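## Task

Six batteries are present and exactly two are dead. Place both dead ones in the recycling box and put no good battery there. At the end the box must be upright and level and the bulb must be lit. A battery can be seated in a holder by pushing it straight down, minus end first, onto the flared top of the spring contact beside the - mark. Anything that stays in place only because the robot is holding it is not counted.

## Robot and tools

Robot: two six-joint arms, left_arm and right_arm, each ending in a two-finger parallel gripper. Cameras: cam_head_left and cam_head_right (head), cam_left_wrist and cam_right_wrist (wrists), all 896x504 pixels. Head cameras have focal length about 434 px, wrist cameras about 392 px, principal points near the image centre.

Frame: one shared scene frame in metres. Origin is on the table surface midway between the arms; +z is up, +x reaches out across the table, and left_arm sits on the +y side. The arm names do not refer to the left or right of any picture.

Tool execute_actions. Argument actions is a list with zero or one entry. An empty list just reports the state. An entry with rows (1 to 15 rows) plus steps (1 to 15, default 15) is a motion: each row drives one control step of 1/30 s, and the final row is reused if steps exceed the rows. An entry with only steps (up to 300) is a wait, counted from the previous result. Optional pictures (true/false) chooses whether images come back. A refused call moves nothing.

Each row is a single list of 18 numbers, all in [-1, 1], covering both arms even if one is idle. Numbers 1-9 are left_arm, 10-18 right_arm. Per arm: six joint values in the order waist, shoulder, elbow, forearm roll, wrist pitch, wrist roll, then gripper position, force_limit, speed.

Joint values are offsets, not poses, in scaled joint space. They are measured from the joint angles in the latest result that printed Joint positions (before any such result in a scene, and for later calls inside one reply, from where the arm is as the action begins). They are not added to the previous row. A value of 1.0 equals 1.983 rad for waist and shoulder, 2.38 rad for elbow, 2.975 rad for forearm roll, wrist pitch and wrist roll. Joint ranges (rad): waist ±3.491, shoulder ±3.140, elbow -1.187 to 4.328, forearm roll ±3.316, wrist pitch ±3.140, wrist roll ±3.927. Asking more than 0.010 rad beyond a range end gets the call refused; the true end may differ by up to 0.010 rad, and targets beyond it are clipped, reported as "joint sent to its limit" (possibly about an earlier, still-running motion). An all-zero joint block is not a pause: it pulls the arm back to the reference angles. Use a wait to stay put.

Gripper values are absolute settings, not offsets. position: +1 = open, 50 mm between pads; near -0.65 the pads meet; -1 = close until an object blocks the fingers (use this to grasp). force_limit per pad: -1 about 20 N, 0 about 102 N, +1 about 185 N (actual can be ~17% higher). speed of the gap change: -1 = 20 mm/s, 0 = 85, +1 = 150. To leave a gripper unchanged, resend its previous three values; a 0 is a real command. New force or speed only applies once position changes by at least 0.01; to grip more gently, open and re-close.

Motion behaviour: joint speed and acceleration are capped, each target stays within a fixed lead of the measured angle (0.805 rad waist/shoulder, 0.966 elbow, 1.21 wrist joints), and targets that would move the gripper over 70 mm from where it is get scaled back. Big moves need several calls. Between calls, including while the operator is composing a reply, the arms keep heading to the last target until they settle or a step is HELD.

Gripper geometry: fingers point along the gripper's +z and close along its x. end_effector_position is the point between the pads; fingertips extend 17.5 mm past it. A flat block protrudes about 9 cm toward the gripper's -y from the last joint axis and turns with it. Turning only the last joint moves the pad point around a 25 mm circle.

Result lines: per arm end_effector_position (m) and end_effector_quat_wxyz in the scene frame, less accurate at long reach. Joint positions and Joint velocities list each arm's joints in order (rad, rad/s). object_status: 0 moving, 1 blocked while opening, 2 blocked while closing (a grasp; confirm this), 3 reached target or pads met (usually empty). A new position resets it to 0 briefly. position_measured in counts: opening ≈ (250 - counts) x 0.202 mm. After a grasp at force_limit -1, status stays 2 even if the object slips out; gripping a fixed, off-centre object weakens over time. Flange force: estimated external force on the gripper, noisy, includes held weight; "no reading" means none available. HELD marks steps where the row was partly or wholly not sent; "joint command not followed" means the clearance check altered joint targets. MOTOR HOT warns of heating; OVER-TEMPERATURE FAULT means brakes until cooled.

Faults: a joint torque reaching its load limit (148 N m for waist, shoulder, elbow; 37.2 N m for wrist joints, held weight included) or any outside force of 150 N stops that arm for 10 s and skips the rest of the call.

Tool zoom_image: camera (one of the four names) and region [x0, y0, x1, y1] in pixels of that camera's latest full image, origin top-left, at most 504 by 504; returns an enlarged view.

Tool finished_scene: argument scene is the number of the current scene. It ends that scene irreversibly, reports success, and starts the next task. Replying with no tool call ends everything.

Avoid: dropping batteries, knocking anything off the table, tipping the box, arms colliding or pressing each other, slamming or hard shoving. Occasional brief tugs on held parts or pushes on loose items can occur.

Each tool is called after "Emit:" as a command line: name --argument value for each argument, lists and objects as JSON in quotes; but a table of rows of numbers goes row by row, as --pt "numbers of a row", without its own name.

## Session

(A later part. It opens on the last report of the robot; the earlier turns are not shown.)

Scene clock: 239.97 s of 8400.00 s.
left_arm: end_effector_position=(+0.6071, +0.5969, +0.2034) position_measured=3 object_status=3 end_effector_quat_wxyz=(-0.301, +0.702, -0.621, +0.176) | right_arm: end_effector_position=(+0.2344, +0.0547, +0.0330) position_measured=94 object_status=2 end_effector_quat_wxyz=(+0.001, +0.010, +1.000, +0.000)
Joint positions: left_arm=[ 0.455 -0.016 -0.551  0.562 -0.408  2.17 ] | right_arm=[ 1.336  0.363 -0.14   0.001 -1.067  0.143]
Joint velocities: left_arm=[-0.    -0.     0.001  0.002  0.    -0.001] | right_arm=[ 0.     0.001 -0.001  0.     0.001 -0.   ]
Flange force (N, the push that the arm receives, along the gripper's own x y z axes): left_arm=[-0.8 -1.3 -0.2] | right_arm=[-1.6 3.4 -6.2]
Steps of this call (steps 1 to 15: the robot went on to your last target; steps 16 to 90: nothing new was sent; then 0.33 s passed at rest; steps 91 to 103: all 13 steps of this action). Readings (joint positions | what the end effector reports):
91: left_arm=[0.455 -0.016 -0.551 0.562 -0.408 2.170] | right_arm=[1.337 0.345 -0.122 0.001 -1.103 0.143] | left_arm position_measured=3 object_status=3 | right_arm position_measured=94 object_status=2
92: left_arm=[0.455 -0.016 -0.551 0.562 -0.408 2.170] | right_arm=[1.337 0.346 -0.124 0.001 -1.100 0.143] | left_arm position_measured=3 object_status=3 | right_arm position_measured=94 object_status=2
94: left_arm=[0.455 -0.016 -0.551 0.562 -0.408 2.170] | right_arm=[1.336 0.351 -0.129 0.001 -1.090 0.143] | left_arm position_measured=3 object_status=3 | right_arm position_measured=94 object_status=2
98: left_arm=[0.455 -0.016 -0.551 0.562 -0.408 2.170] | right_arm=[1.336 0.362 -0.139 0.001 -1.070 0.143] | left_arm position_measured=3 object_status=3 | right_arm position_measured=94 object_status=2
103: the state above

Emit:
execute_actions --actions '[{"rows":[[0,0,0,0,0,0,1,0,0,0,0,0,0,0,0,1,0,0.3],[0,0,0,0,0,0,1,0,0,0,0,0,0,0,0,1,0,0.3],[0,0,0,0,0,0,1,0,0,0,0,0,0,0,0,1,0,0.3],[0,0,0,0,0,0,1,0,0,0,0,0,0,0,0,1,0,0.3],[0,0,0,0,0,0,1,0,0,0,0,0,0,0,0,1,0,0.3],[0,0,0,0,0,0,1,0,0,0,-0.025,0.022,0,-0.0345,0,1,0,0.3]],"steps":15}]'

Scene clock: 243.30 s of 8400.00 s.
left_arm: end_effector_position=(+0.6071, +0.5969, +0.2034) position_measured=3 object_status=3 end_effector_quat_wxyz=(-0.301, +0.702, -0.621, +0.176) | right_arm: end_effector_position=(+0.2344, +0.0544, +0.0792) position_measured=3 object_status=3 end_effector_quat_wxyz=(+0.001, +0.010, +1.000, -0.000)
Joint positions: left_arm=[ 0.455 -0.016 -0.551  0.562 -0.408  2.17 ] | right_arm=[ 1.336  0.314 -0.088  0.001 -1.17   0.143]
Joint velocities: left_arm=[ 0.    -0.     0.     0.001 -0.     0.001] | right_arm=[ 0.     0.     0.001 -0.    -0.001 -0.   ]
Flange force (N, the push that the arm receives, along the gripper's own x y z axes): left_arm=[-0.8 -2.5 -0.3] | right_arm=[-2.4 1.2 0.3]
Steps of this call (steps 1 to 15: the robot went on to your last target; steps 16 to 85: nothing new was sent; steps 86 to 100: all 15 steps of this action). Readings (joint positions | what the end effector reports):
86: left_arm=[0.455 -0.016 -0.551 0.562 -0.408 2.170] | right_arm=[1.336 0.363 -0.140 0.001 -1.067 0.143] | left_arm position_measured=3 object_status=3 | right_arm position_measured=88 object_status=0
87: left_arm=[0.455 -0.016 -0.551 0.562 -0.408 2.170] | right_arm=[1.336 0.363 -0.140 0.001 -1.067 0.143] | left_arm position_measured=3 object_status=3 | right_arm position_measured=70 object_status=0
89: left_arm=[0.455 -0.016 -0.551 0.562 -0.408 2.170] | right_arm=[1.336 0.363 -0.140 0.001 -1.067 0.143] | left_arm position_measured=3 object_status=3 | right_arm position_measured=36 object_status=0
93: left_arm=[0.455 -0.016 -0.551 0.562 -0.408 2.170] | right_arm=[1.336 0.356 -0.132 0.001 -1.084 0.143] | left_arm position_measured=3 object_status=3 | right_arm position_measured=3 object_status=0
100: the state above

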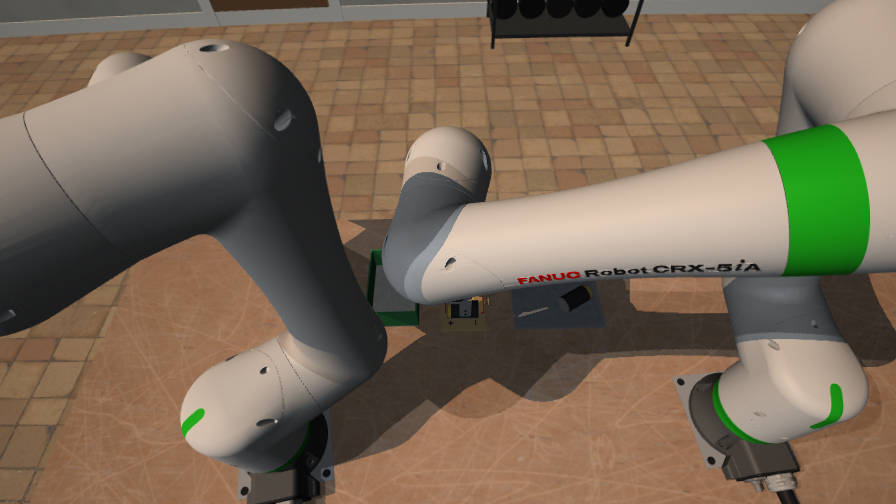

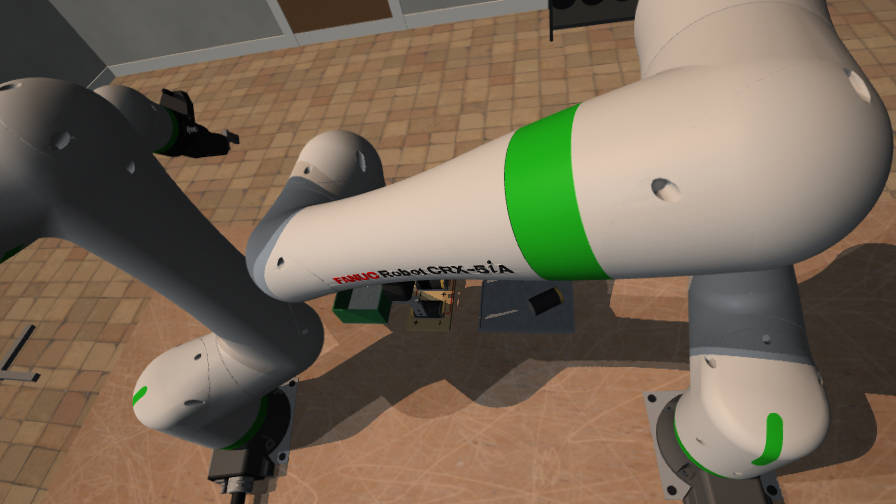

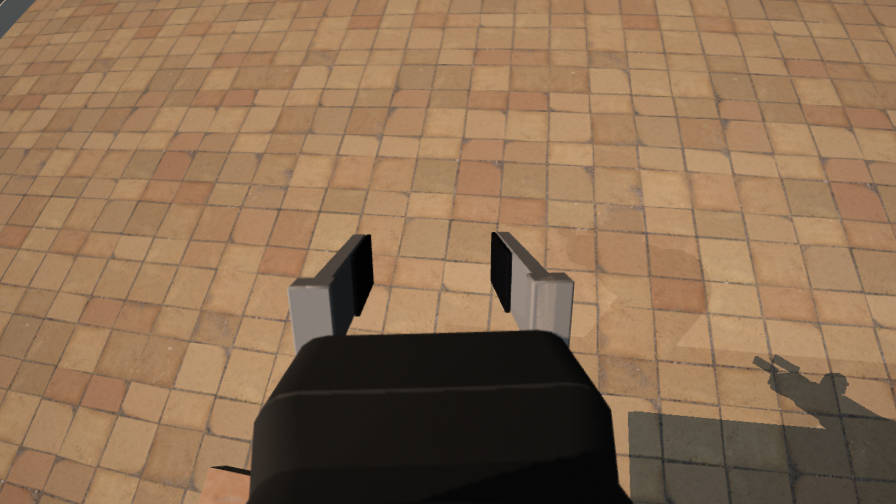

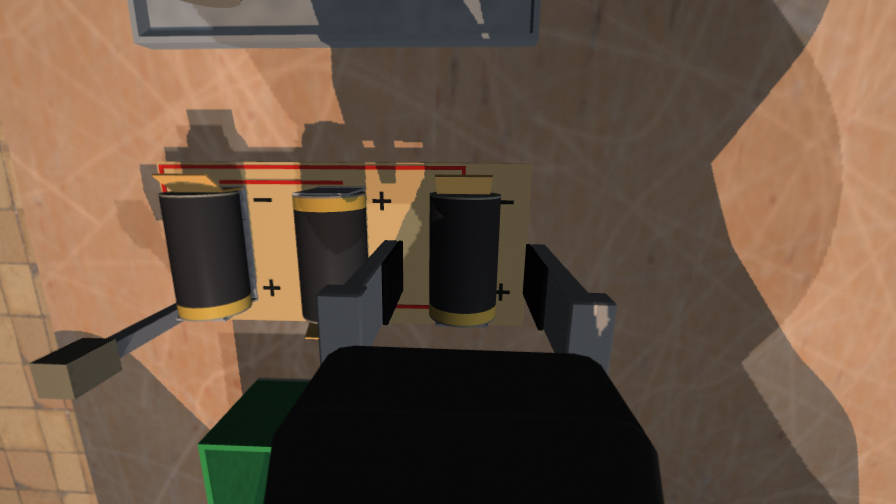

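Emit:
execute_actions --actions '[{"rows":[[0,0,0,0,0,0,1,0,0,-0.04,-0.01,0,0,-0.007,-0.968,1,0,0.3]],"steps":15}]' --pictures false

Emit:
execute_actions --actions '[{"steps":25}]' --pictures false

Scene clock: 254.53 s of 8400.00 s.
left_arm: end_effector_position=(+0.6071, +0.5969, +0.2034) position_measured=3 object_status=3 end_effector_quat_wxyz=(-0.301, +0.702, -0.621, +0.176) | right_arm: end_effector_position=(+0.2383, +0.0504, +0.0855) position_measured=3 object_status=3 end_effector_quat_wxyz=(+0.001, +0.440, +0.898, -0.000)
Joint positions: left_arm=[ 0.455 -0.016 -0.551  0.562 -0.408  2.17 ] | right_arm=[ 1.287  0.301 -0.088  0.001 -1.183 -0.702]
Joint velocities: left_arm=[-0.    -0.    -0.    -0.001  0.    -0.001] | right_arm=[-0.129 -0.032  0.001 -0.    -0.033 -3.566]
Flange force (N, the push that the arm receives, along the gripper's own x y z axes): left_arm=[-0.9 -1.6 -0.2] | right_arm=[-2.3 8.1 -0.5]
Steps of this call (steps 1 to 15: the robot went on to your last target; steps 16 to 90: nothing new was sent; then 7.73 s passed at rest; steps 91 to 105: all 15 steps of this action). Readings (joint positions | what the end effector reports):
91: left_arm=[0.455 -0.016 -0.551 0.562 -0.408 2.170] | right_arm=[1.336 0.314 -0.088 0.001 -1.170 0.143] | left_arm position_measured=3 object_status=3 | right_arm position_measured=3 object_status=3
92: left_arm=[0.455 -0.016 -0.551 0.562 -0.408 2.170] | right_arm=[1.336 0.314 -0.088 0.001 -1.170 0.138] | left_arm position_measured=3 object_status=3 | right_arm position_measured=3 object_status=3
94: left_arm=[0.455 -0.016 -0.551 0.562 -0.408 2.170] | right_arm=[1.334 0.314 -0.088 0.001 -1.171 0.105] | left_arm position_measured=3 object_status=3 | right_arm position_measured=3 object_status=3
98: left_arm=[0.455 -0.016 -0.551 0.562 -0.408 2.170] | right_arm=[1.322 0.310 -0.088 0.001 -1.173 -0.066] | left_arm position_measured=3 object_status=3 | right_arm position_measured=3 object_status=3
105: the state above

Scene clock: 255.37 s of 8400.00 s.
left_arm: end_effector_position=(+0.6071, +0.5969, +0.2034) position_measured=3 object_status=3 end_effector_quat_wxyz=(-0.301, +0.702, -0.621, +0.176) | right_arm: end_effector_position=(+0.2682, +0.0810, +0.0894) position_measured=3 object_status=3 end_effector_quat_wxyz=(+0.001, +0.997, +0.082, +0.000)
Joint positions: left_arm=[ 0.455 -0.016 -0.551  0.562 -0.408  2.17 ] | right_arm=[ 1.257  0.294 -0.088  0.001 -1.191 -2.737]
Joint velocities: left_arm=[ 0.    -0.    -0.     0.    -0.001 -0.002] | right_arm=[ 0.    -0.    -0.001 -0.001 -0.    -0.007]
Flange force (N, the push that the arm receives, along the gripper's own x y z axes): left_arm=[0.0 -1.6 0.1] | right_arm=[2.0 1.3 1.6]
Steps of this call (steps 1 to 25: the robot went on to your last target). Readings (joint positions | what the end effector reports):
1: left_arm=[0.455 -0.016 -0.551 0.562 -0.408 2.170] | right_arm=[1.283 0.300 -0.088 0.001 -1.184 -0.825] | left_arm position_measured=3 object_status=3 | right_arm position_measured=3 object_status=3
2: left_arm=[0.455 -0.016 -0.551 0.562 -0.408 2.170] | right_arm=[1.280 0.300 -0.088 0.001 -1.185 -0.950] | left_arm position_measured=3 object_status=3 | right_arm position_measured=3 object_status=3
4: left_arm=[0.455 -0.016 -0.551 0.562 -0.408 2.170] | right_arm=[1.274 0.298 -0.088 0.001 -1.186 -1.198] | left_arm position_measured=3 object_status=3 | right_arm position_measured=3 object_status=3
8: left_arm=[0.455 -0.016 -0.551 0.562 -0.408 2.170] | right_arm=[1.266 0.296 -0.088 0.001 -1.188 -1.694] | left_arm position_measured=3 object_status=3 | right_arm position_measured=3 object_status=3
25: the state above

Emit:
execute_actions --actions '[{"rows":[[0,0,0,0,0,0,1,0,0,-0.0916,0.0406,0.0303,0,0.0036,0,1,0,0.3]],"steps":15}]'

Scene clock: 257.83 s of 8400.00 s.
left_arm: end_effector_position=(+0.6071, +0.5969, +0.2034) position_measured=3 object_status=3 end_effector_quat_wxyz=(-0.301, +0.702, -0.621, +0.176) | right_arm: end_effector_position=(+0.3662, +0.0562, +0.0754) position_measured=3 object_status=3 end_effector_quat_wxyz=(-0.000, +1.000, -0.009, +0.001)
Joint positions: left_arm=[ 0.455 -0.016 -0.551  0.562 -0.408  2.17 ] | right_arm=[ 1.075  0.374 -0.016  0.001 -1.18  -2.737]
Joint velocities: left_arm=[ 0.     0.     0.002 -0.002  0.    -0.001] | right_arm=[-0.     0.001  0.001 -0.     0.001  0.001]
Flange force (N, the push that the arm receives, along the gripper's own x y z axes): left_arm=[-0.3 -1.2 0.4] | right_arm=[1.8 2.0 0.6]
Steps of this call (steps 1 to 30: the robot went on to your last target; steps 31 to 59: nothing new was sent; steps 60 to 74: all 15 steps of this action). Readings (joint positions | what the end effector reports):
60: left_arm=[0.455 -0.016 -0.551 0.562 -0.408 2.170] | right_arm=[1.256 0.294 -0.088 0.001 -1.191 -2.737] | left_arm position_measured=3 object_status=3 | right_arm position_measured=3 object_status=3
61: left_arm=[0.455 -0.016 -0.551 0.562 -0.408 2.170] | right_arm=[1.254 0.294 -0.087 0.001 -1.191 -2.737] | left_arm position_measured=3 object_status=3 | right_arm position_measured=3 object_status=3
63: left_arm=[0.455 -0.016 -0.551 0.562 -0.408 2.170] | right_arm=[1.232 0.304 -0.078 0.001 -1.190 -2.737] | left_arm position_measured=3 object_status=3 | right_arm position_measured=3 object_status=3
67: left_arm=[0.455 -0.016 -0.551 0.562 -0.408 2.170] | right_arm=[1.134 0.348 -0.039 0.001 -1.184 -2.737] | left_arm position_measured=3 object_status=3 | right_arm position_measured=3 object_status=3
74: the state above

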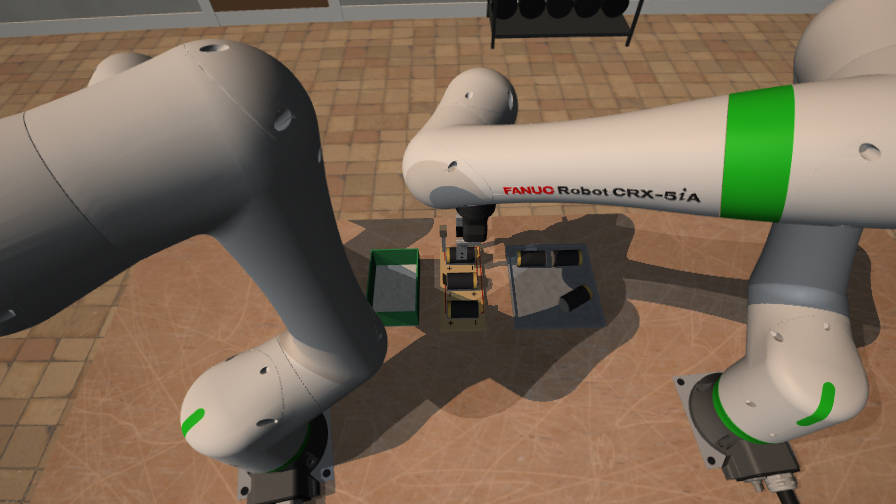

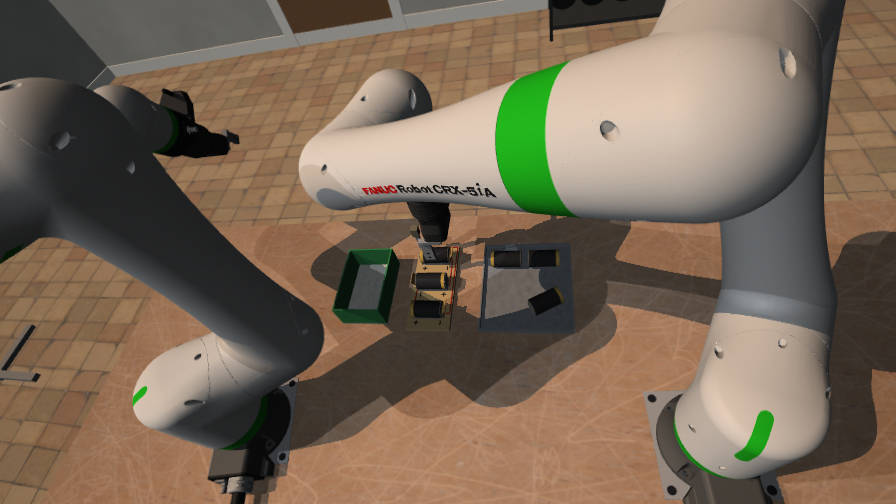

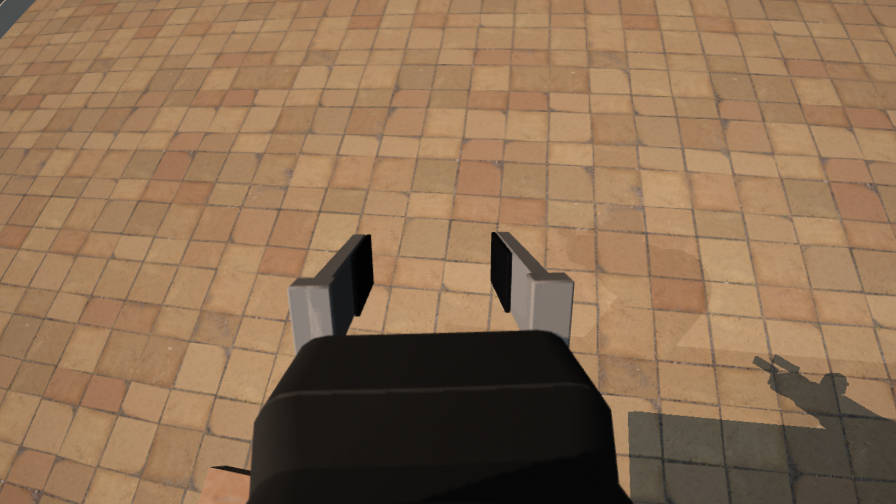

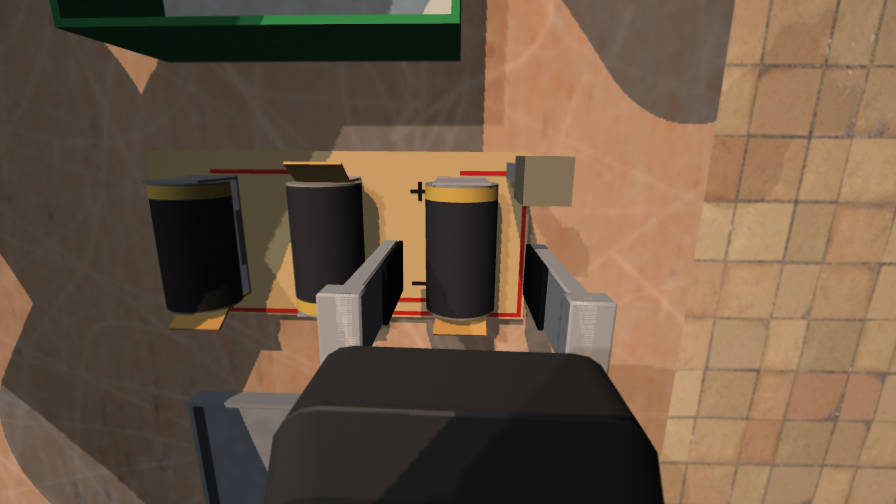

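Emit:
execute_actions --actions '[{"rows":[[0,0,0,0,0,0,1,0,0,0.001,0.0223,-0.0201,0,0.031,0,1,0,0.3],[0,0,0,0,0,0,1,0,0,0.001,0.0223,-0.0201,0,0.031,0,1,0,0.3],[0,0,0,0,0,0,1,0,0,0.001,0.0223,-0.0201,0,0.031,0,1,0,0.3],[0,0,0,0,0,0,1,0,0,0.001,0.0223,-0.0201,0,0.031,0,1,0,0.3],[0,0,0,0,0,0,1,0,0,0.001,0.0223,-0.0201,0,0.031,0,1,0,0.3],[0,0,0,0,0,0,1,0,0,0.001,0.0223,-0.0201,0,0.031,0,1,0,0.3],[0,0,0,0,0,0,1,0,0,0.001,0.0223,-0.0201,0,0.031,0,1,0,0.3],[0,0,0,0,0,0,1,0,0,0.001,0.0223,-0.0201,0,0.031,0,1,0,0.3],[0,0,0,0,0,0,1,0,0,0.001,0.0223,-0.0201,0,0.031,0,-1,-0.2,0]],"steps":15}]' --pictures false

Emit:
execute_actions --actions '[{"steps":9}]' --pictures false

Emit:
execute_actions --actions '[{"rows":[[0,0,0,0,0,0,1,0,0,0,-0.026,0.024,0,-0.0365,0,-1,-0.2,0],[0,0,0,0,0,0,1,0,0,0,-0.026,0.024,0,-0.0365,0,-1,-0.2,0],[0,0,0,0,0,0,1,0,0,0,-0.026,0.024,0,-0.0365,0,-1,-0.2,0],[0,0,0,0,0,0,1,0,0,0,-0.026,0.024,0,-0.0365,0,-1,-0.2,0],[0,0,0,0,0,0,1,0,0,0,-0.026,0.024,0,-0.0365,0,-1,-0.2,0],[0,0,0,0,0,0,1,0,0,0,-0.026,0.024,0,-0.0365,0,-1,-0.2,0],[0,0,0,0,0,0,1,0,0,0,-0.026,0.024,0,-0.0365,0,-1,-0.2,0],[0,0,0,0,0,0,1,0,0,0.0368,-0.2341,-0.181,0,-0.0115,-0.0195,-1,-0.2,0]],"steps":15}]' --pictures false

Emit:
execute_actions --actions '[{"steps":17}]'

Scene clock: 271.27 s of 8400.00 s.
left_arm: end_effector_position=(+0.6071, +0.5969, +0.2034) position_measured=3 object_status=3 end_effector_quat_wxyz=(-0.301, +0.702, -0.621, +0.176) | right_arm: end_effector_position=(+0.3653, +0.0569, +0.0324) position_measured=92 object_status=0 end_effector_quat_wxyz=(-0.000, +1.000, -0.008, +0.001)
Joint positions: left_arm=[ 0.455 -0.016 -0.551  0.562 -0.408  2.17 ] | right_arm=[ 1.077  0.419 -0.063  0.001 -1.088 -2.737]
Joint velocities: left_arm=[ 0.    -0.     0.    -0.001  0.001  0.002] | right_arm=[ 0.  0.  0.  0.  0. -0.]
Flange force (N, the push that the arm receives, along the gripper's own x y z axes): left_arm=[-0.4 -2.2 0.4] | right_arm=[3.3 -1.7 0.1]
Steps of this call (steps 1 to 15: the robot went on to your last target; steps 16 to 90: nothing new was sent; then 9.93 s passed at rest; steps 91 to 105: all 15 steps of this action). Readings (joint positions | what the end effector reports):
91: left_arm=[0.455 -0.016 -0.551 0.562 -0.408 2.170] | right_arm=[1.075 0.374 -0.016 0.001 -1.180 -2.737] | left_arm position_measured=3 object_status=3 | right_arm position_measured=3 object_status=3
92: left_arm=[0.455 -0.016 -0.551 0.562 -0.408 2.170] | right_arm=[1.075 0.376 -0.017 0.001 -1.175 -2.737] | left_arm position_measured=3 object_status=3 | right_arm position_measured=3 object_status=3
94: left_arm=[0.455 -0.016 -0.551 0.562 -0.408 2.170] | right_arm=[1.075 0.392 -0.035 0.001 -1.142 -2.737] | left_arm position_measured=3 object_status=3 | right_arm position_measured=3 object_status=3
98: left_arm=[0.455 -0.016 -0.551 0.562 -0.408 2.170] | right_arm=[1.077 0.419 -0.063 0.001 -1.088 -2.737] | left_arm position_measured=3 object_status=3 | right_arm position_measured=3 object_status=3
105: the state above

Scene clock: 271.57 s of 8400.00 s.
left_arm: end_effector_position=(+0.6071, +0.5969, +0.2034) position_measured=3 object_status=3 end_effector_quat_wxyz=(-0.301, +0.702, -0.621, +0.176) | right_arm: end_effector_position=(+0.3653, +0.0569, +0.0325) position_measured=92 object_status=2 end_effector_quat_wxyz=(-0.000, +1.000, -0.008, +0.001)
Joint positions: left_arm=[ 0.455 -0.016 -0.551  0.562 -0.408  2.17 ] | right_arm=[ 1.077  0.418 -0.064  0.001 -1.088 -2.737]
Joint velocities: left_arm=[ 0.    -0.    -0.001  0.001 -0.     0.   ] | right_arm=[ 0.    -0.001 -0.    -0.     0.002 -0.   ]
Flange force (N, the push that the arm receives, along the gripper's own x y z axes): left_arm=[-0.6 -1.5 0.0] | right_arm=[2.1 -0.3 0.7]
Steps of this call (steps 1 to 9: the robot went on to your last target). Readings (joint positions | what the end effector reports):
1: left_arm=[0.455 -0.016 -0.551 0.562 -0.408 2.170] | right_arm=[1.077 0.419 -0.063 0.001 -1.088 -2.737] | left_arm position_measured=3 object_status=3 | right_arm position_measured=92 object_status=0
2: left_arm=[0.455 -0.016 -0.551 0.562 -0.408 2.170] | right_arm=[1.077 0.419 -0.063 0.001 -1.088 -2.737] | left_arm position_measured=3 object_status=3 | right_arm position_measured=92 object_status=0
4: left_arm=[0.455 -0.016 -0.551 0.562 -0.408 2.170] | right_arm=[1.077 0.419 -0.064 0.001 -1.088 -2.737] | left_arm position_measured=3 object_status=3 | right_arm position_measured=92 object_status=0
8: left_arm=[0.455 -0.016 -0.551 0.562 -0.408 2.170] | right_arm=[1.077 0.419 -0.064 0.001 -1.088 -2.737] | left_arm position_measured=3 object_status=3 | right_arm position_measured=92 object_status=2
9: the state above

Scene clock: 272.07 s of 8400.00 s.
left_arm: end_effector_position=(+0.6071, +0.5969, +0.2034) position_measured=3 object_status=3 end_effector_quat_wxyz=(-0.301, +0.702, -0.621, +0.176) | right_arm: end_effector_position=(+0.3320, +0.0140, +0.0906) position_measured=92 object_status=2 end_effector_quat_wxyz=(-0.002, +1.000, -0.006, +0.001)
Joint positions: left_arm=[ 0.455 -0.016 -0.551  0.562 -0.408  2.17 ] | right_arm=[ 1.103  0.231 -0.165  0.001 -1.171 -2.759]
Joint velocities: left_arm=[-0.     0.     0.    -0.001  0.    -0.   ] | right_arm=[ 0.157 -0.944 -1.126 -0.001  0.161 -0.121]
Flange force (N, the push that the arm receives, along the gripper's own x y z axes): left_arm=[0.4 -1.4 0.2] | right_arm=[-2.3 7.1 -4.7]
Steps of this call (steps 1 to 15: all 15 steps of this action). Readings (joint positions | what the end effector reports):
1: left_arm=[0.455 -0.016 -0.551 0.562 -0.408 2.170] | right_arm=[1.077 0.418 -0.064 0.001 -1.088 -2.737] | left_arm position_measured=3 object_status=3 | right_arm position_measured=92 object_status=2
2: left_arm=[0.455 -0.016 -0.551 0.562 -0.408 2.170] | right_arm=[1.077 0.417 -0.062 0.001 -1.091 -2.737] | left_arm position_measured=3 object_status=3 | right_arm position_measured=92 object_status=2
4: left_arm=[0.455 -0.016 -0.551 0.562 -0.408 2.170] | right_arm=[1.077 0.401 -0.044 0.001 -1.125 -2.737] | left_arm position_measured=3 object_status=3 | right_arm position_measured=92 object_status=2
8: left_arm=[0.455 -0.016 -0.551 0.562 -0.408 2.170] | right_arm=[1.077 0.367 -0.007 0.002 -1.195 -2.737] | left_arm position_measured=3 object_status=3 | right_arm position_measured=92 object_status=2
15: the state above

Scene clock: 272.63 s of 8400.00 s.
left_arm: end_effector_position=(+0.6071, +0.5969, +0.2034) position_measured=3 object_status=3 end_effector_quat_wxyz=(-0.301, +0.702, -0.621, +0.176) | right_arm: end_effector_position=(+0.2703, -0.0876, +0.0802) position_measured=92 object_status=2 end_effector_quat_wxyz=(-0.000, +1.000, -0.001, +0.001)
Joint positions: left_arm=[ 0.455 -0.016 -0.551  0.562 -0.408  2.17 ] | right_arm=[ 1.15  -0.046 -0.494  0.001 -1.122 -2.795]
Joint velocities: left_arm=[-0.    -0.     0.002 -0.    -0.    -0.001] | right_arm=[-0.    -0.001 -0.002 -0.002  0.001  0.   ]
Flange force (N, the push that the arm receives, along the gripper's own x y z axes): left_arm=[-0.6 -1.8 -0.8] | right_arm=[6.2 -1.7 1.0]
Steps of this call (steps 1 to 17: the robot went on to your last target). Readings (joint positions | what the end effector reports):
1: left_arm=[0.455 -0.016 -0.551 0.562 -0.408 2.170] | right_arm=[1.108 0.200 -0.202 0.001 -1.165 -2.763] | left_arm position_measured=3 object_status=3 | right_arm position_measured=92 object_status=2
2: left_arm=[0.455 -0.016 -0.551 0.562 -0.408 2.170] | right_arm=[1.113 0.169 -0.239 0.001 -1.160 -2.767] | left_arm position_measured=3 object_status=3 | right_arm position_measured=92 object_status=2
4: left_arm=[0.455 -0.016 -0.551 0.562 -0.408 2.170] | right_arm=[1.124 0.107 -0.312 0.001 -1.149 -2.775] | left_arm position_measured=3 object_status=3 | right_arm position_measured=92 object_status=2
8: left_arm=[0.455 -0.016 -0.551 0.562 -0.408 2.170] | right_arm=[1.143 -0.005 -0.446 0.001 -1.129 -2.790] | left_arm position_measured=3 object_status=3 | right_arm position_measured=92 object_status=2
17: the state above

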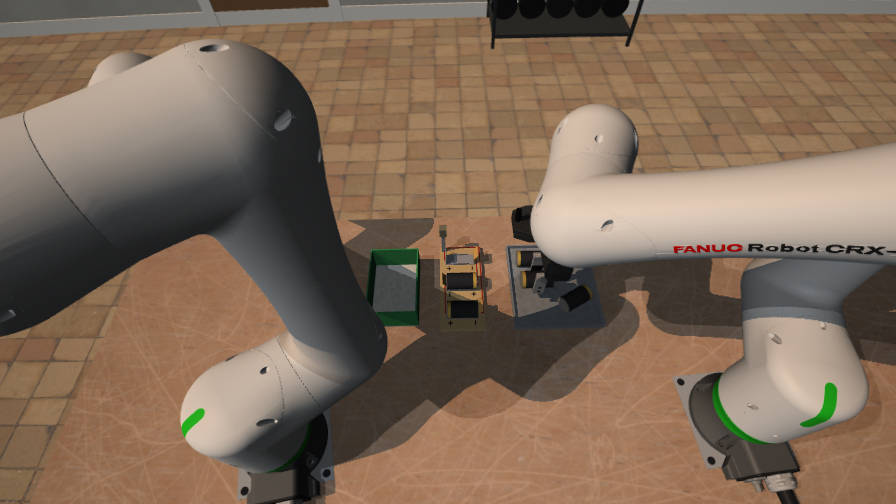

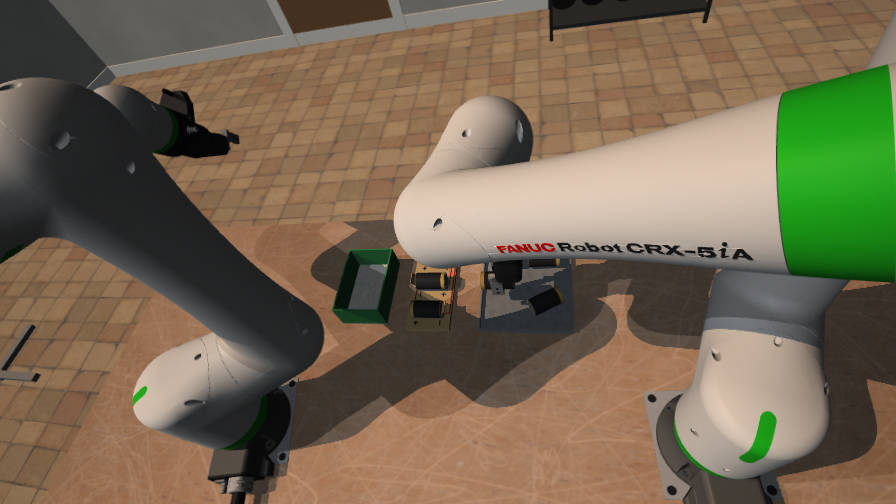

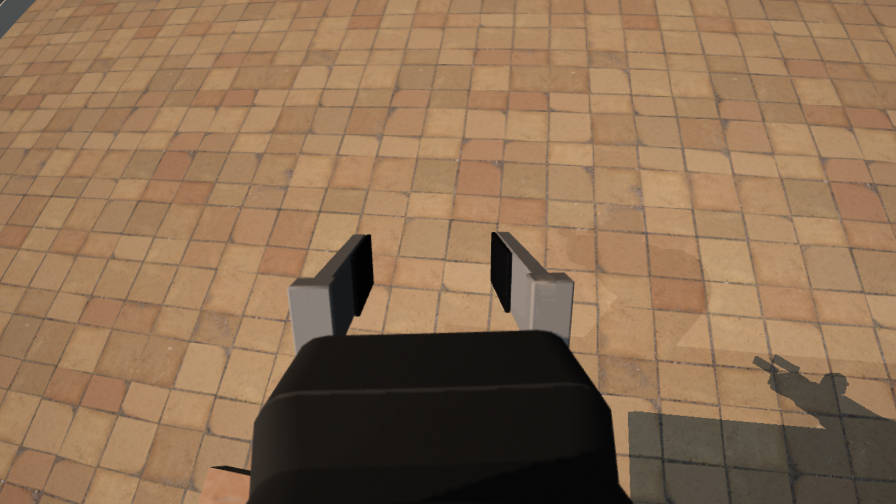

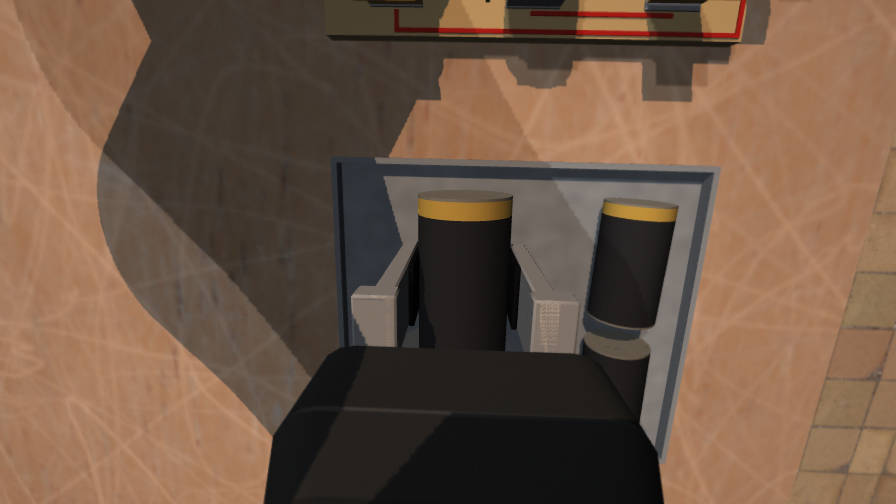

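Emit:
execute_actions --actions '[{"rows":[[0,0,0,0,0,0,1,0,0,0,0.035,-0.0266,0,0.0446,0,-1,-0.2,0],[0,0,0,0,0,0,1,0,0,0,0.035,-0.0266,0,0.0446,0,-1,-0.2,0],[0,0,0,0,0,0,1,0,0,0,0.035,-0.0266,0,0.0446,0,-1,-0.2,0],[0,0,0,0,0,0,1,0,0,0,0.035,-0.0266,0,0.0446,0,-1,-0.2,0],[0,0,0,0,0,0,1,0,0,0,0.035,-0.0266,0,0.0446,0,-1,-0.2,0],[0,0,0,0,0,0,1,0,0,0,0.035,-0.0266,0,0.0446,0,-1,-0.2,0],[0,0,0,0,0,0,1,0,0,0,0.0367,-0.0277,0,0.0466,0,-1,-0.2,0],[0,0,0,0,0,0,1,0,0,0,0.0383,-0.0289,0,0.0486,0,-1,-0.2,0],[0,0,0,0,0,0,1,0,0,0,0.0399,-0.03,0,0.0506,0,-1,-0.2,0],[0,0,0,0,0,0,1,0,0,0,0.0399,-0.03,0,0.0506,0,-1,-0.2,0],[0,0,0,0,0,0,1,0,0,0,0.0399,-0.03,0,0.0506,0,-1,-0.2,0],[0,0,0,0,0,0,1,0,0,0,0.0399,-0.03,0,0.0506,0,-1,-0.2,0],[0,0,0,0,0,0,1,0,0,0,0.0399,-0.03,0,0.0506,0,1,-0.2,0.3]],"steps":15}]' --pictures false

Emit:
execute_actions --actions '[{"rows":[[0,0,0,0,0,0,1,0,0,0,0,0,0,0,0,1,-0.2,0.3],[0,0,0,0,0,0,1,0,0,0,-0.03,0.022,0,-0.0376,0,1,-0.2,0.3],[0,0,0,0,0,0,1,0,0,0,-0.03,0.022,0,-0.0376,0,1,-0.2,0.3],[0,0,0,0,0,0,1,0,0,0,-0.03,0.022,0,-0.0376,0,1,-0.2,0.3],[0,0,0,0,0,0,1,0,0,0,-0.03,0.022,0,-0.0376,0,1,-0.2,0.3],[0,0,0,0,0,0,1,0,0,0,-0.03,0.022,0,-0.0376,0,1,-0.2,0.3],[0,0,0,0,0,0,1,0,0,0,-0.03,0.022,0,-0.0376,0,1,-0.2,0.3],[0,0,0,0,0,0,1,0,0,0,-0.03,0.022,0,-0.0376,0,1,-0.2,0.3],[0,0,0,0,0,0,1,0,0,-0.1009,0.0397,0.0832,0,-0.0398,0.0524,1,-0.2,0.3]],"steps":15}]' --pictures false

Emit:
execute_actions --actions '[{"steps":12}]'

Scene clock: 287.13 s of 8400.00 s.
left_arm: end_effector_position=(+0.6071, +0.5969, +0.2034) position_measured=3 object_status=3 end_effector_quat_wxyz=(-0.301, +0.702, -0.621, +0.176) | right_arm: end_effector_position=(+0.2703, -0.0874, +0.0245) position_measured=51 object_status=0 end_effector_quat_wxyz=(-0.000, +1.000, -0.001, +0.001)
Joint positions: left_arm=[ 0.455 -0.016 -0.551  0.562 -0.408  2.17 ] | right_arm=[ 1.15   0.033 -0.566  0.001 -0.971 -2.795]
Joint velocities: left_arm=[ 0.    -0.    -0.     0.002 -0.    -0.001] | right_arm=[ 0.     0.002 -0.002 -0.001  0.     0.   ]
Flange force (N, the push that the arm receives, along the gripper's own x y z axes): left_arm=[0.2 -2.0 0.1] | right_arm=[3.3 -1.0 3.9]
Steps of this call (steps 1 to 15: the robot went on to your last target; steps 16 to 90: nothing new was sent; then 11.00 s passed at rest; steps 91 to 105: all 15 steps of this action). Readings (joint positions | what the end effector reports):
91: left_arm=[0.455 -0.016 -0.551 0.562 -0.408 2.170] | right_arm=[1.150 -0.046 -0.494 0.001 -1.122 -2.795] | left_arm position_measured=3 object_status=3 | right_arm position_measured=92 object_status=2
92: left_arm=[0.455 -0.016 -0.551 0.562 -0.408 2.170] | right_arm=[1.150 -0.044 -0.496 0.001 -1.118 -2.795] | left_arm position_measured=3 object_status=3 | right_arm position_measured=92 object_status=2
94: left_arm=[0.455 -0.016 -0.551 0.562 -0.408 2.170] | right_arm=[1.150 -0.027 -0.512 0.002 -1.084 -2.795] | left_arm position_measured=3 object_status=3 | right_arm position_measured=92 object_status=2
98: left_arm=[0.455 -0.016 -0.551 0.562 -0.408 2.170] | right_arm=[1.150 0.022 -0.556 0.001 -0.993 -2.795] | left_arm position_measured=3 object_status=3 | right_arm position_measured=92 object_status=2
105: the state above

Scene clock: 287.63 s of 8400.00 s.
left_arm: end_effector_position=(+0.6071, +0.5969, +0.2034) position_measured=3 object_status=3 end_effector_quat_wxyz=(-0.301, +0.702, -0.621, +0.176) | right_arm: end_effector_position=(+0.3138, -0.0858, +0.0687) position_measured=3 object_status=3 end_effector_quat_wxyz=(-0.002, +1.000, -0.012, +0.001)
Joint positions: left_arm=[ 0.455 -0.016 -0.551  0.562 -0.408  2.17 ] | right_arm=[ 1.049  0.042 -0.437  0.001 -1.087 -2.716]
Joint velocities: left_arm=[-0.    -0.    -0.001  0.001  0.    -0.001] | right_arm=[-0.929  0.651  0.659 -0.001 -0.018  0.715]
Flange force (N, the push that the arm receives, along the gripper's own x y z axes): left_arm=[-0.7 -1.5 -0.5] | right_arm=[-13.1 0.2 -4.1]
Steps of this call (steps 1 to 15: all 15 steps of this action). Readings (joint positions | what the end effector reports):
1: left_arm=[0.455 -0.016 -0.551 0.562 -0.408 2.170] | right_arm=[1.150 0.033 -0.566 0.001 -0.971 -2.795] | left_arm position_measured=3 object_status=3 | right_arm position_measured=34 object_status=0
2: left_arm=[0.455 -0.016 -0.551 0.562 -0.408 2.170] | right_arm=[1.150 0.033 -0.566 0.001 -0.971 -2.795] | left_arm position_measured=3 object_status=3 | right_arm position_measured=17 object_status=0
4: left_arm=[0.455 -0.016 -0.551 0.562 -0.408 2.170] | right_arm=[1.150 0.025 -0.558 0.001 -0.987 -2.795] | left_arm position_measured=3 object_status=3 | right_arm position_measured=3 object_status=0
8: left_arm=[0.455 -0.016 -0.551 0.562 -0.408 2.170] | right_arm=[1.150 -0.022 -0.517 0.001 -1.075 -2.795] | left_arm position_measured=3 object_status=3 | right_arm position_measured=3 object_status=0
15: the state above

Scene clock: 288.03 s of 8400.00 s.
left_arm: end_effector_position=(+0.6071, +0.5969, +0.2034) position_measured=3 object_status=3 end_effector_quat_wxyz=(-0.301, +0.702, -0.621, +0.176) | right_arm: end_effector_position=(+0.3572, -0.0927, +0.0662) position_measured=3 object_status=3 end_effector_quat_wxyz=(-0.000, +1.000, -0.023, +0.001)
Joint positions: left_arm=[ 0.455 -0.016 -0.551  0.562 -0.408  2.17 ] | right_arm=[ 0.95   0.112 -0.368  0.001 -1.09  -2.639]
Joint velocities: left_arm=[ 0.     0.     0.001 -0.     0.     0.001] | right_arm=[-0.001  0.001  0.003 -0.    -0.002  0.001]
Flange force (N, the push that the arm receives, along the gripper's own x y z axes): left_arm=[-0.4 -2.2 0.6] | right_arm=[4.8 1.0 1.3]
Steps of this call (steps 1 to 12: the robot went on to your last target). Readings (joint positions | what the end effector reports):
1: left_arm=[0.455 -0.016 -0.551 0.562 -0.408 2.170] | right_arm=[1.019 0.063 -0.416 0.001 -1.088 -2.693] | left_arm position_measured=3 object_status=3 | right_arm position_measured=3 object_status=3
2: left_arm=[0.455 -0.016 -0.551 0.562 -0.408 2.170] | right_arm=[0.994 0.081 -0.398 0.001 -1.089 -2.674] | left_arm position_measured=3 object_status=3 | right_arm position_measured=3 object_status=3
4: left_arm=[0.455 -0.016 -0.551 0.562 -0.408 2.170] | right_arm=[0.961 0.104 -0.375 0.001 -1.089 -2.648] | left_arm position_measured=3 object_status=3 | right_arm position_measured=3 object_status=3
8: left_arm=[0.455 -0.016 -0.551 0.562 -0.408 2.170] | right_arm=[0.950 0.112 -0.368 0.001 -1.090 -2.639] | left_arm position_measured=3 object_status=3 | right_arm position_measured=3 object_status=3
12: the state above

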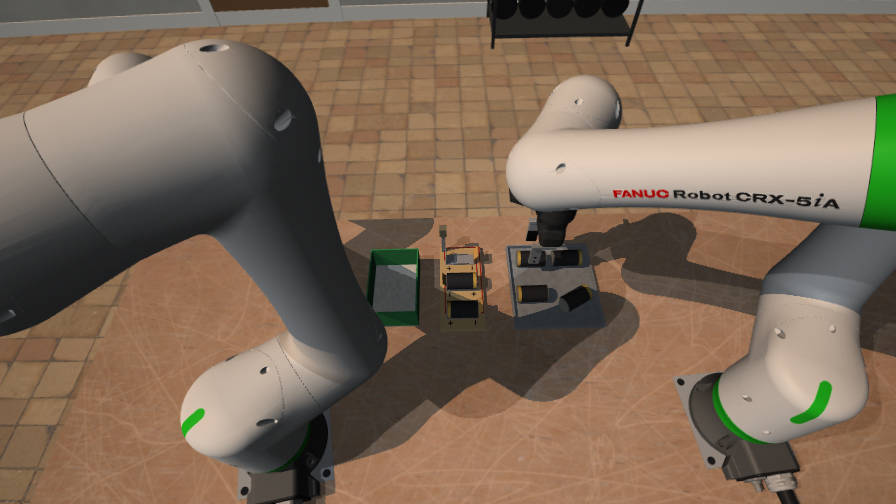

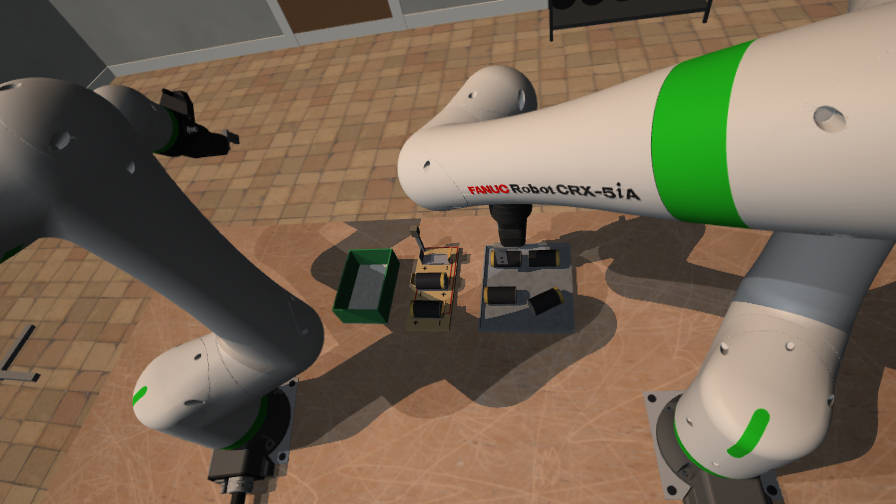

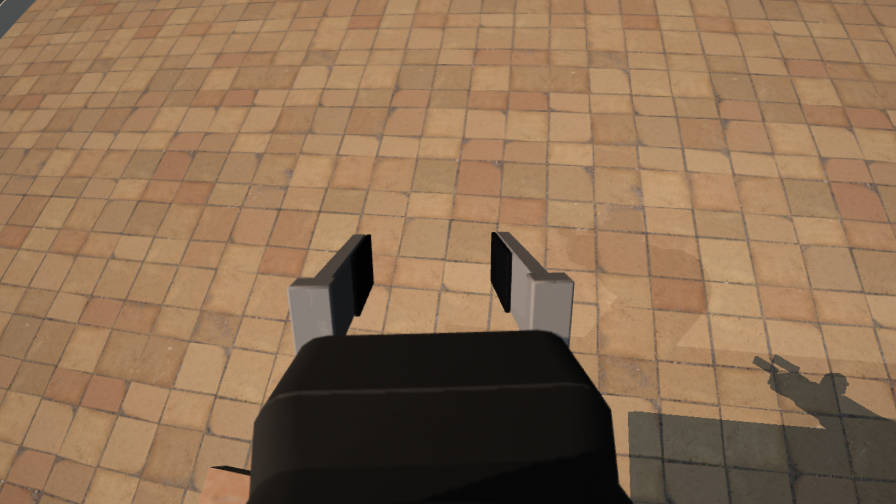

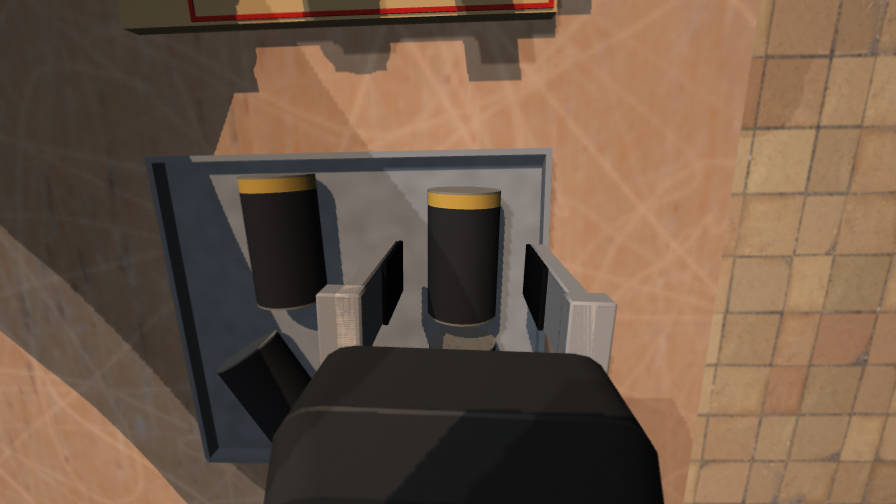

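Emit:
execute_actions --actions '[]'

Scene clock: 305.13 s of 8400.00 s.
left_arm: end_effector_position=(+0.6071, +0.5969, +0.2034) position_measured=3 object_status=3 end_effector_quat_wxyz=(-0.301, +0.702, -0.621, +0.176) | right_arm: end_effector_position=(+0.3573, -0.0927, +0.0662) position_measured=3 object_status=3 end_effector_quat_wxyz=(-0.000, +1.000, -0.023, +0.001)
Joint positions: left_arm=[ 0.455 -0.016 -0.551  0.562 -0.408  2.17 ] | right_arm=[ 0.95   0.112 -0.368  0.001 -1.09  -2.639]
Joint velocities: left_arm=[ 0.     0.     0.    -0.    -0.    -0.001] | right_arm=[ 0.    -0.     0.002  0.     0.003 -0.002]
Flange force (N, the push that the arm receives, along the gripper's own x y z axes): left_arm=[-0.6 -1.4 0.1] | right_arm=[2.9 -0.3 0.7]
Steps of this call (steps 1 to 30: the robot went on to your last target; steps 31 to 90: nothing new was sent; then 14.10 s passed at rest). Readings (joint positions | what the end effector reports):
1: left_arm=[0.455 -0.016 -0.551 0.562 -0.408 2.170] | right_arm=[0.950 0.112 -0.368 0.001 -1.090 -2.639] | left_arm position_measured=3 object_status=3 | right_arm position_measured=3 object_status=3
2: left_arm=[0.455 -0.016 -0.551 0.562 -0.408 2.170] | right_arm=[0.950 0.112 -0.368 0.001 -1.090 -2.639] | left_arm position_measured=3 object_status=3 | right_arm position_measured=3 object_status=3
4: left_arm=[0.455 -0.016 -0.551 0.562 -0.408 2.170] | right_arm=[0.950 0.112 -0.368 0.001 -1.090 -2.639] | left_arm position_measured=3 object_status=3 | right_arm position_measured=3 object_status=3
8: left_arm=[0.455 -0.016 -0.551 0.562 -0.408 2.170] | right_arm=[0.950 0.112 -0.368 0.001 -1.090 -2.639] | left_arm position_measured=3 object_status=3 | right_arm position_measured=3 object_status=3
90: the state above
All arms were judged still, so your last target was given up. Only a new action makes them travel on or press farther. Fingers that are still opening or closing keep moving.

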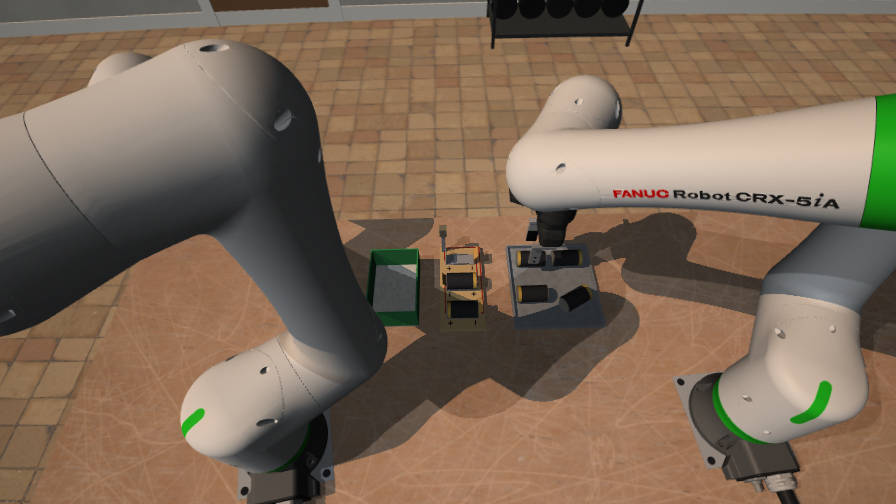

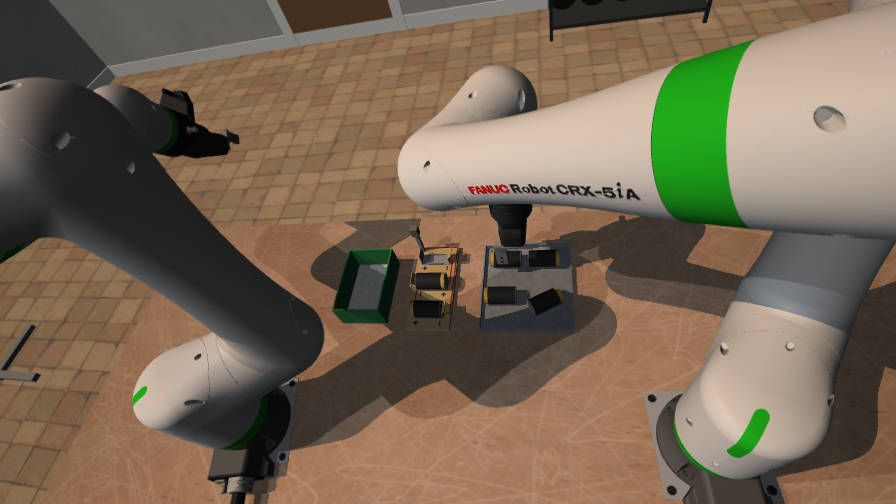

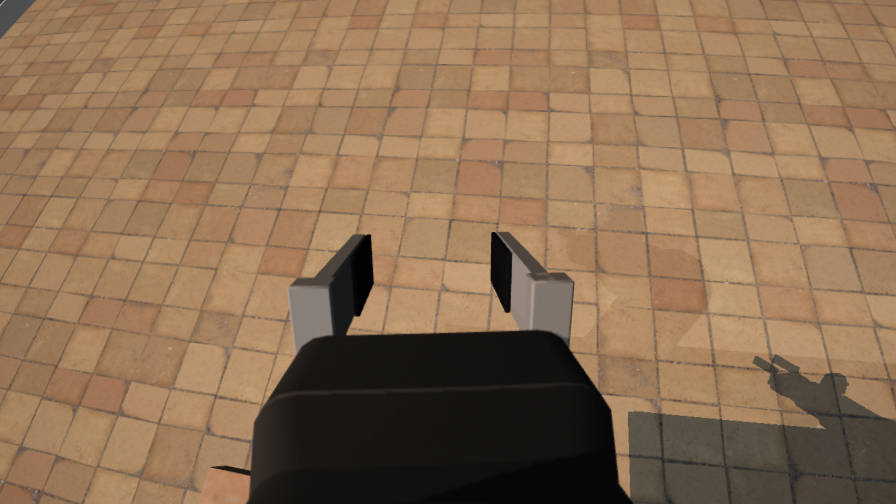

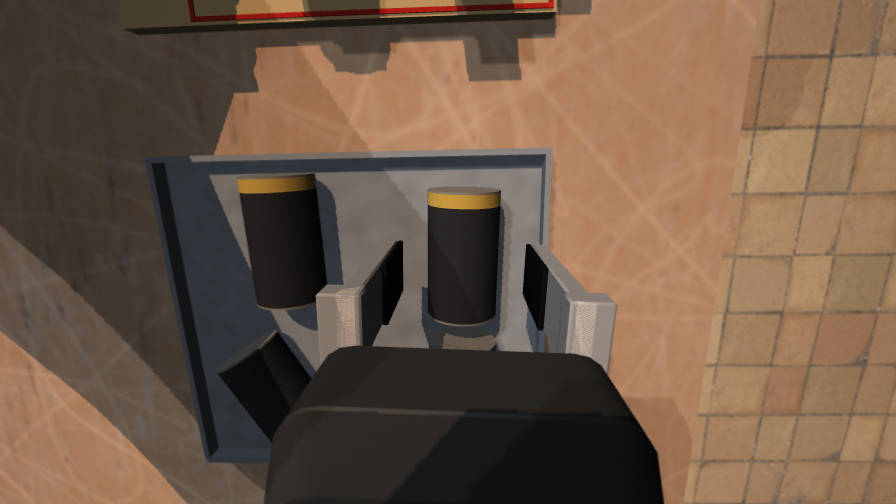

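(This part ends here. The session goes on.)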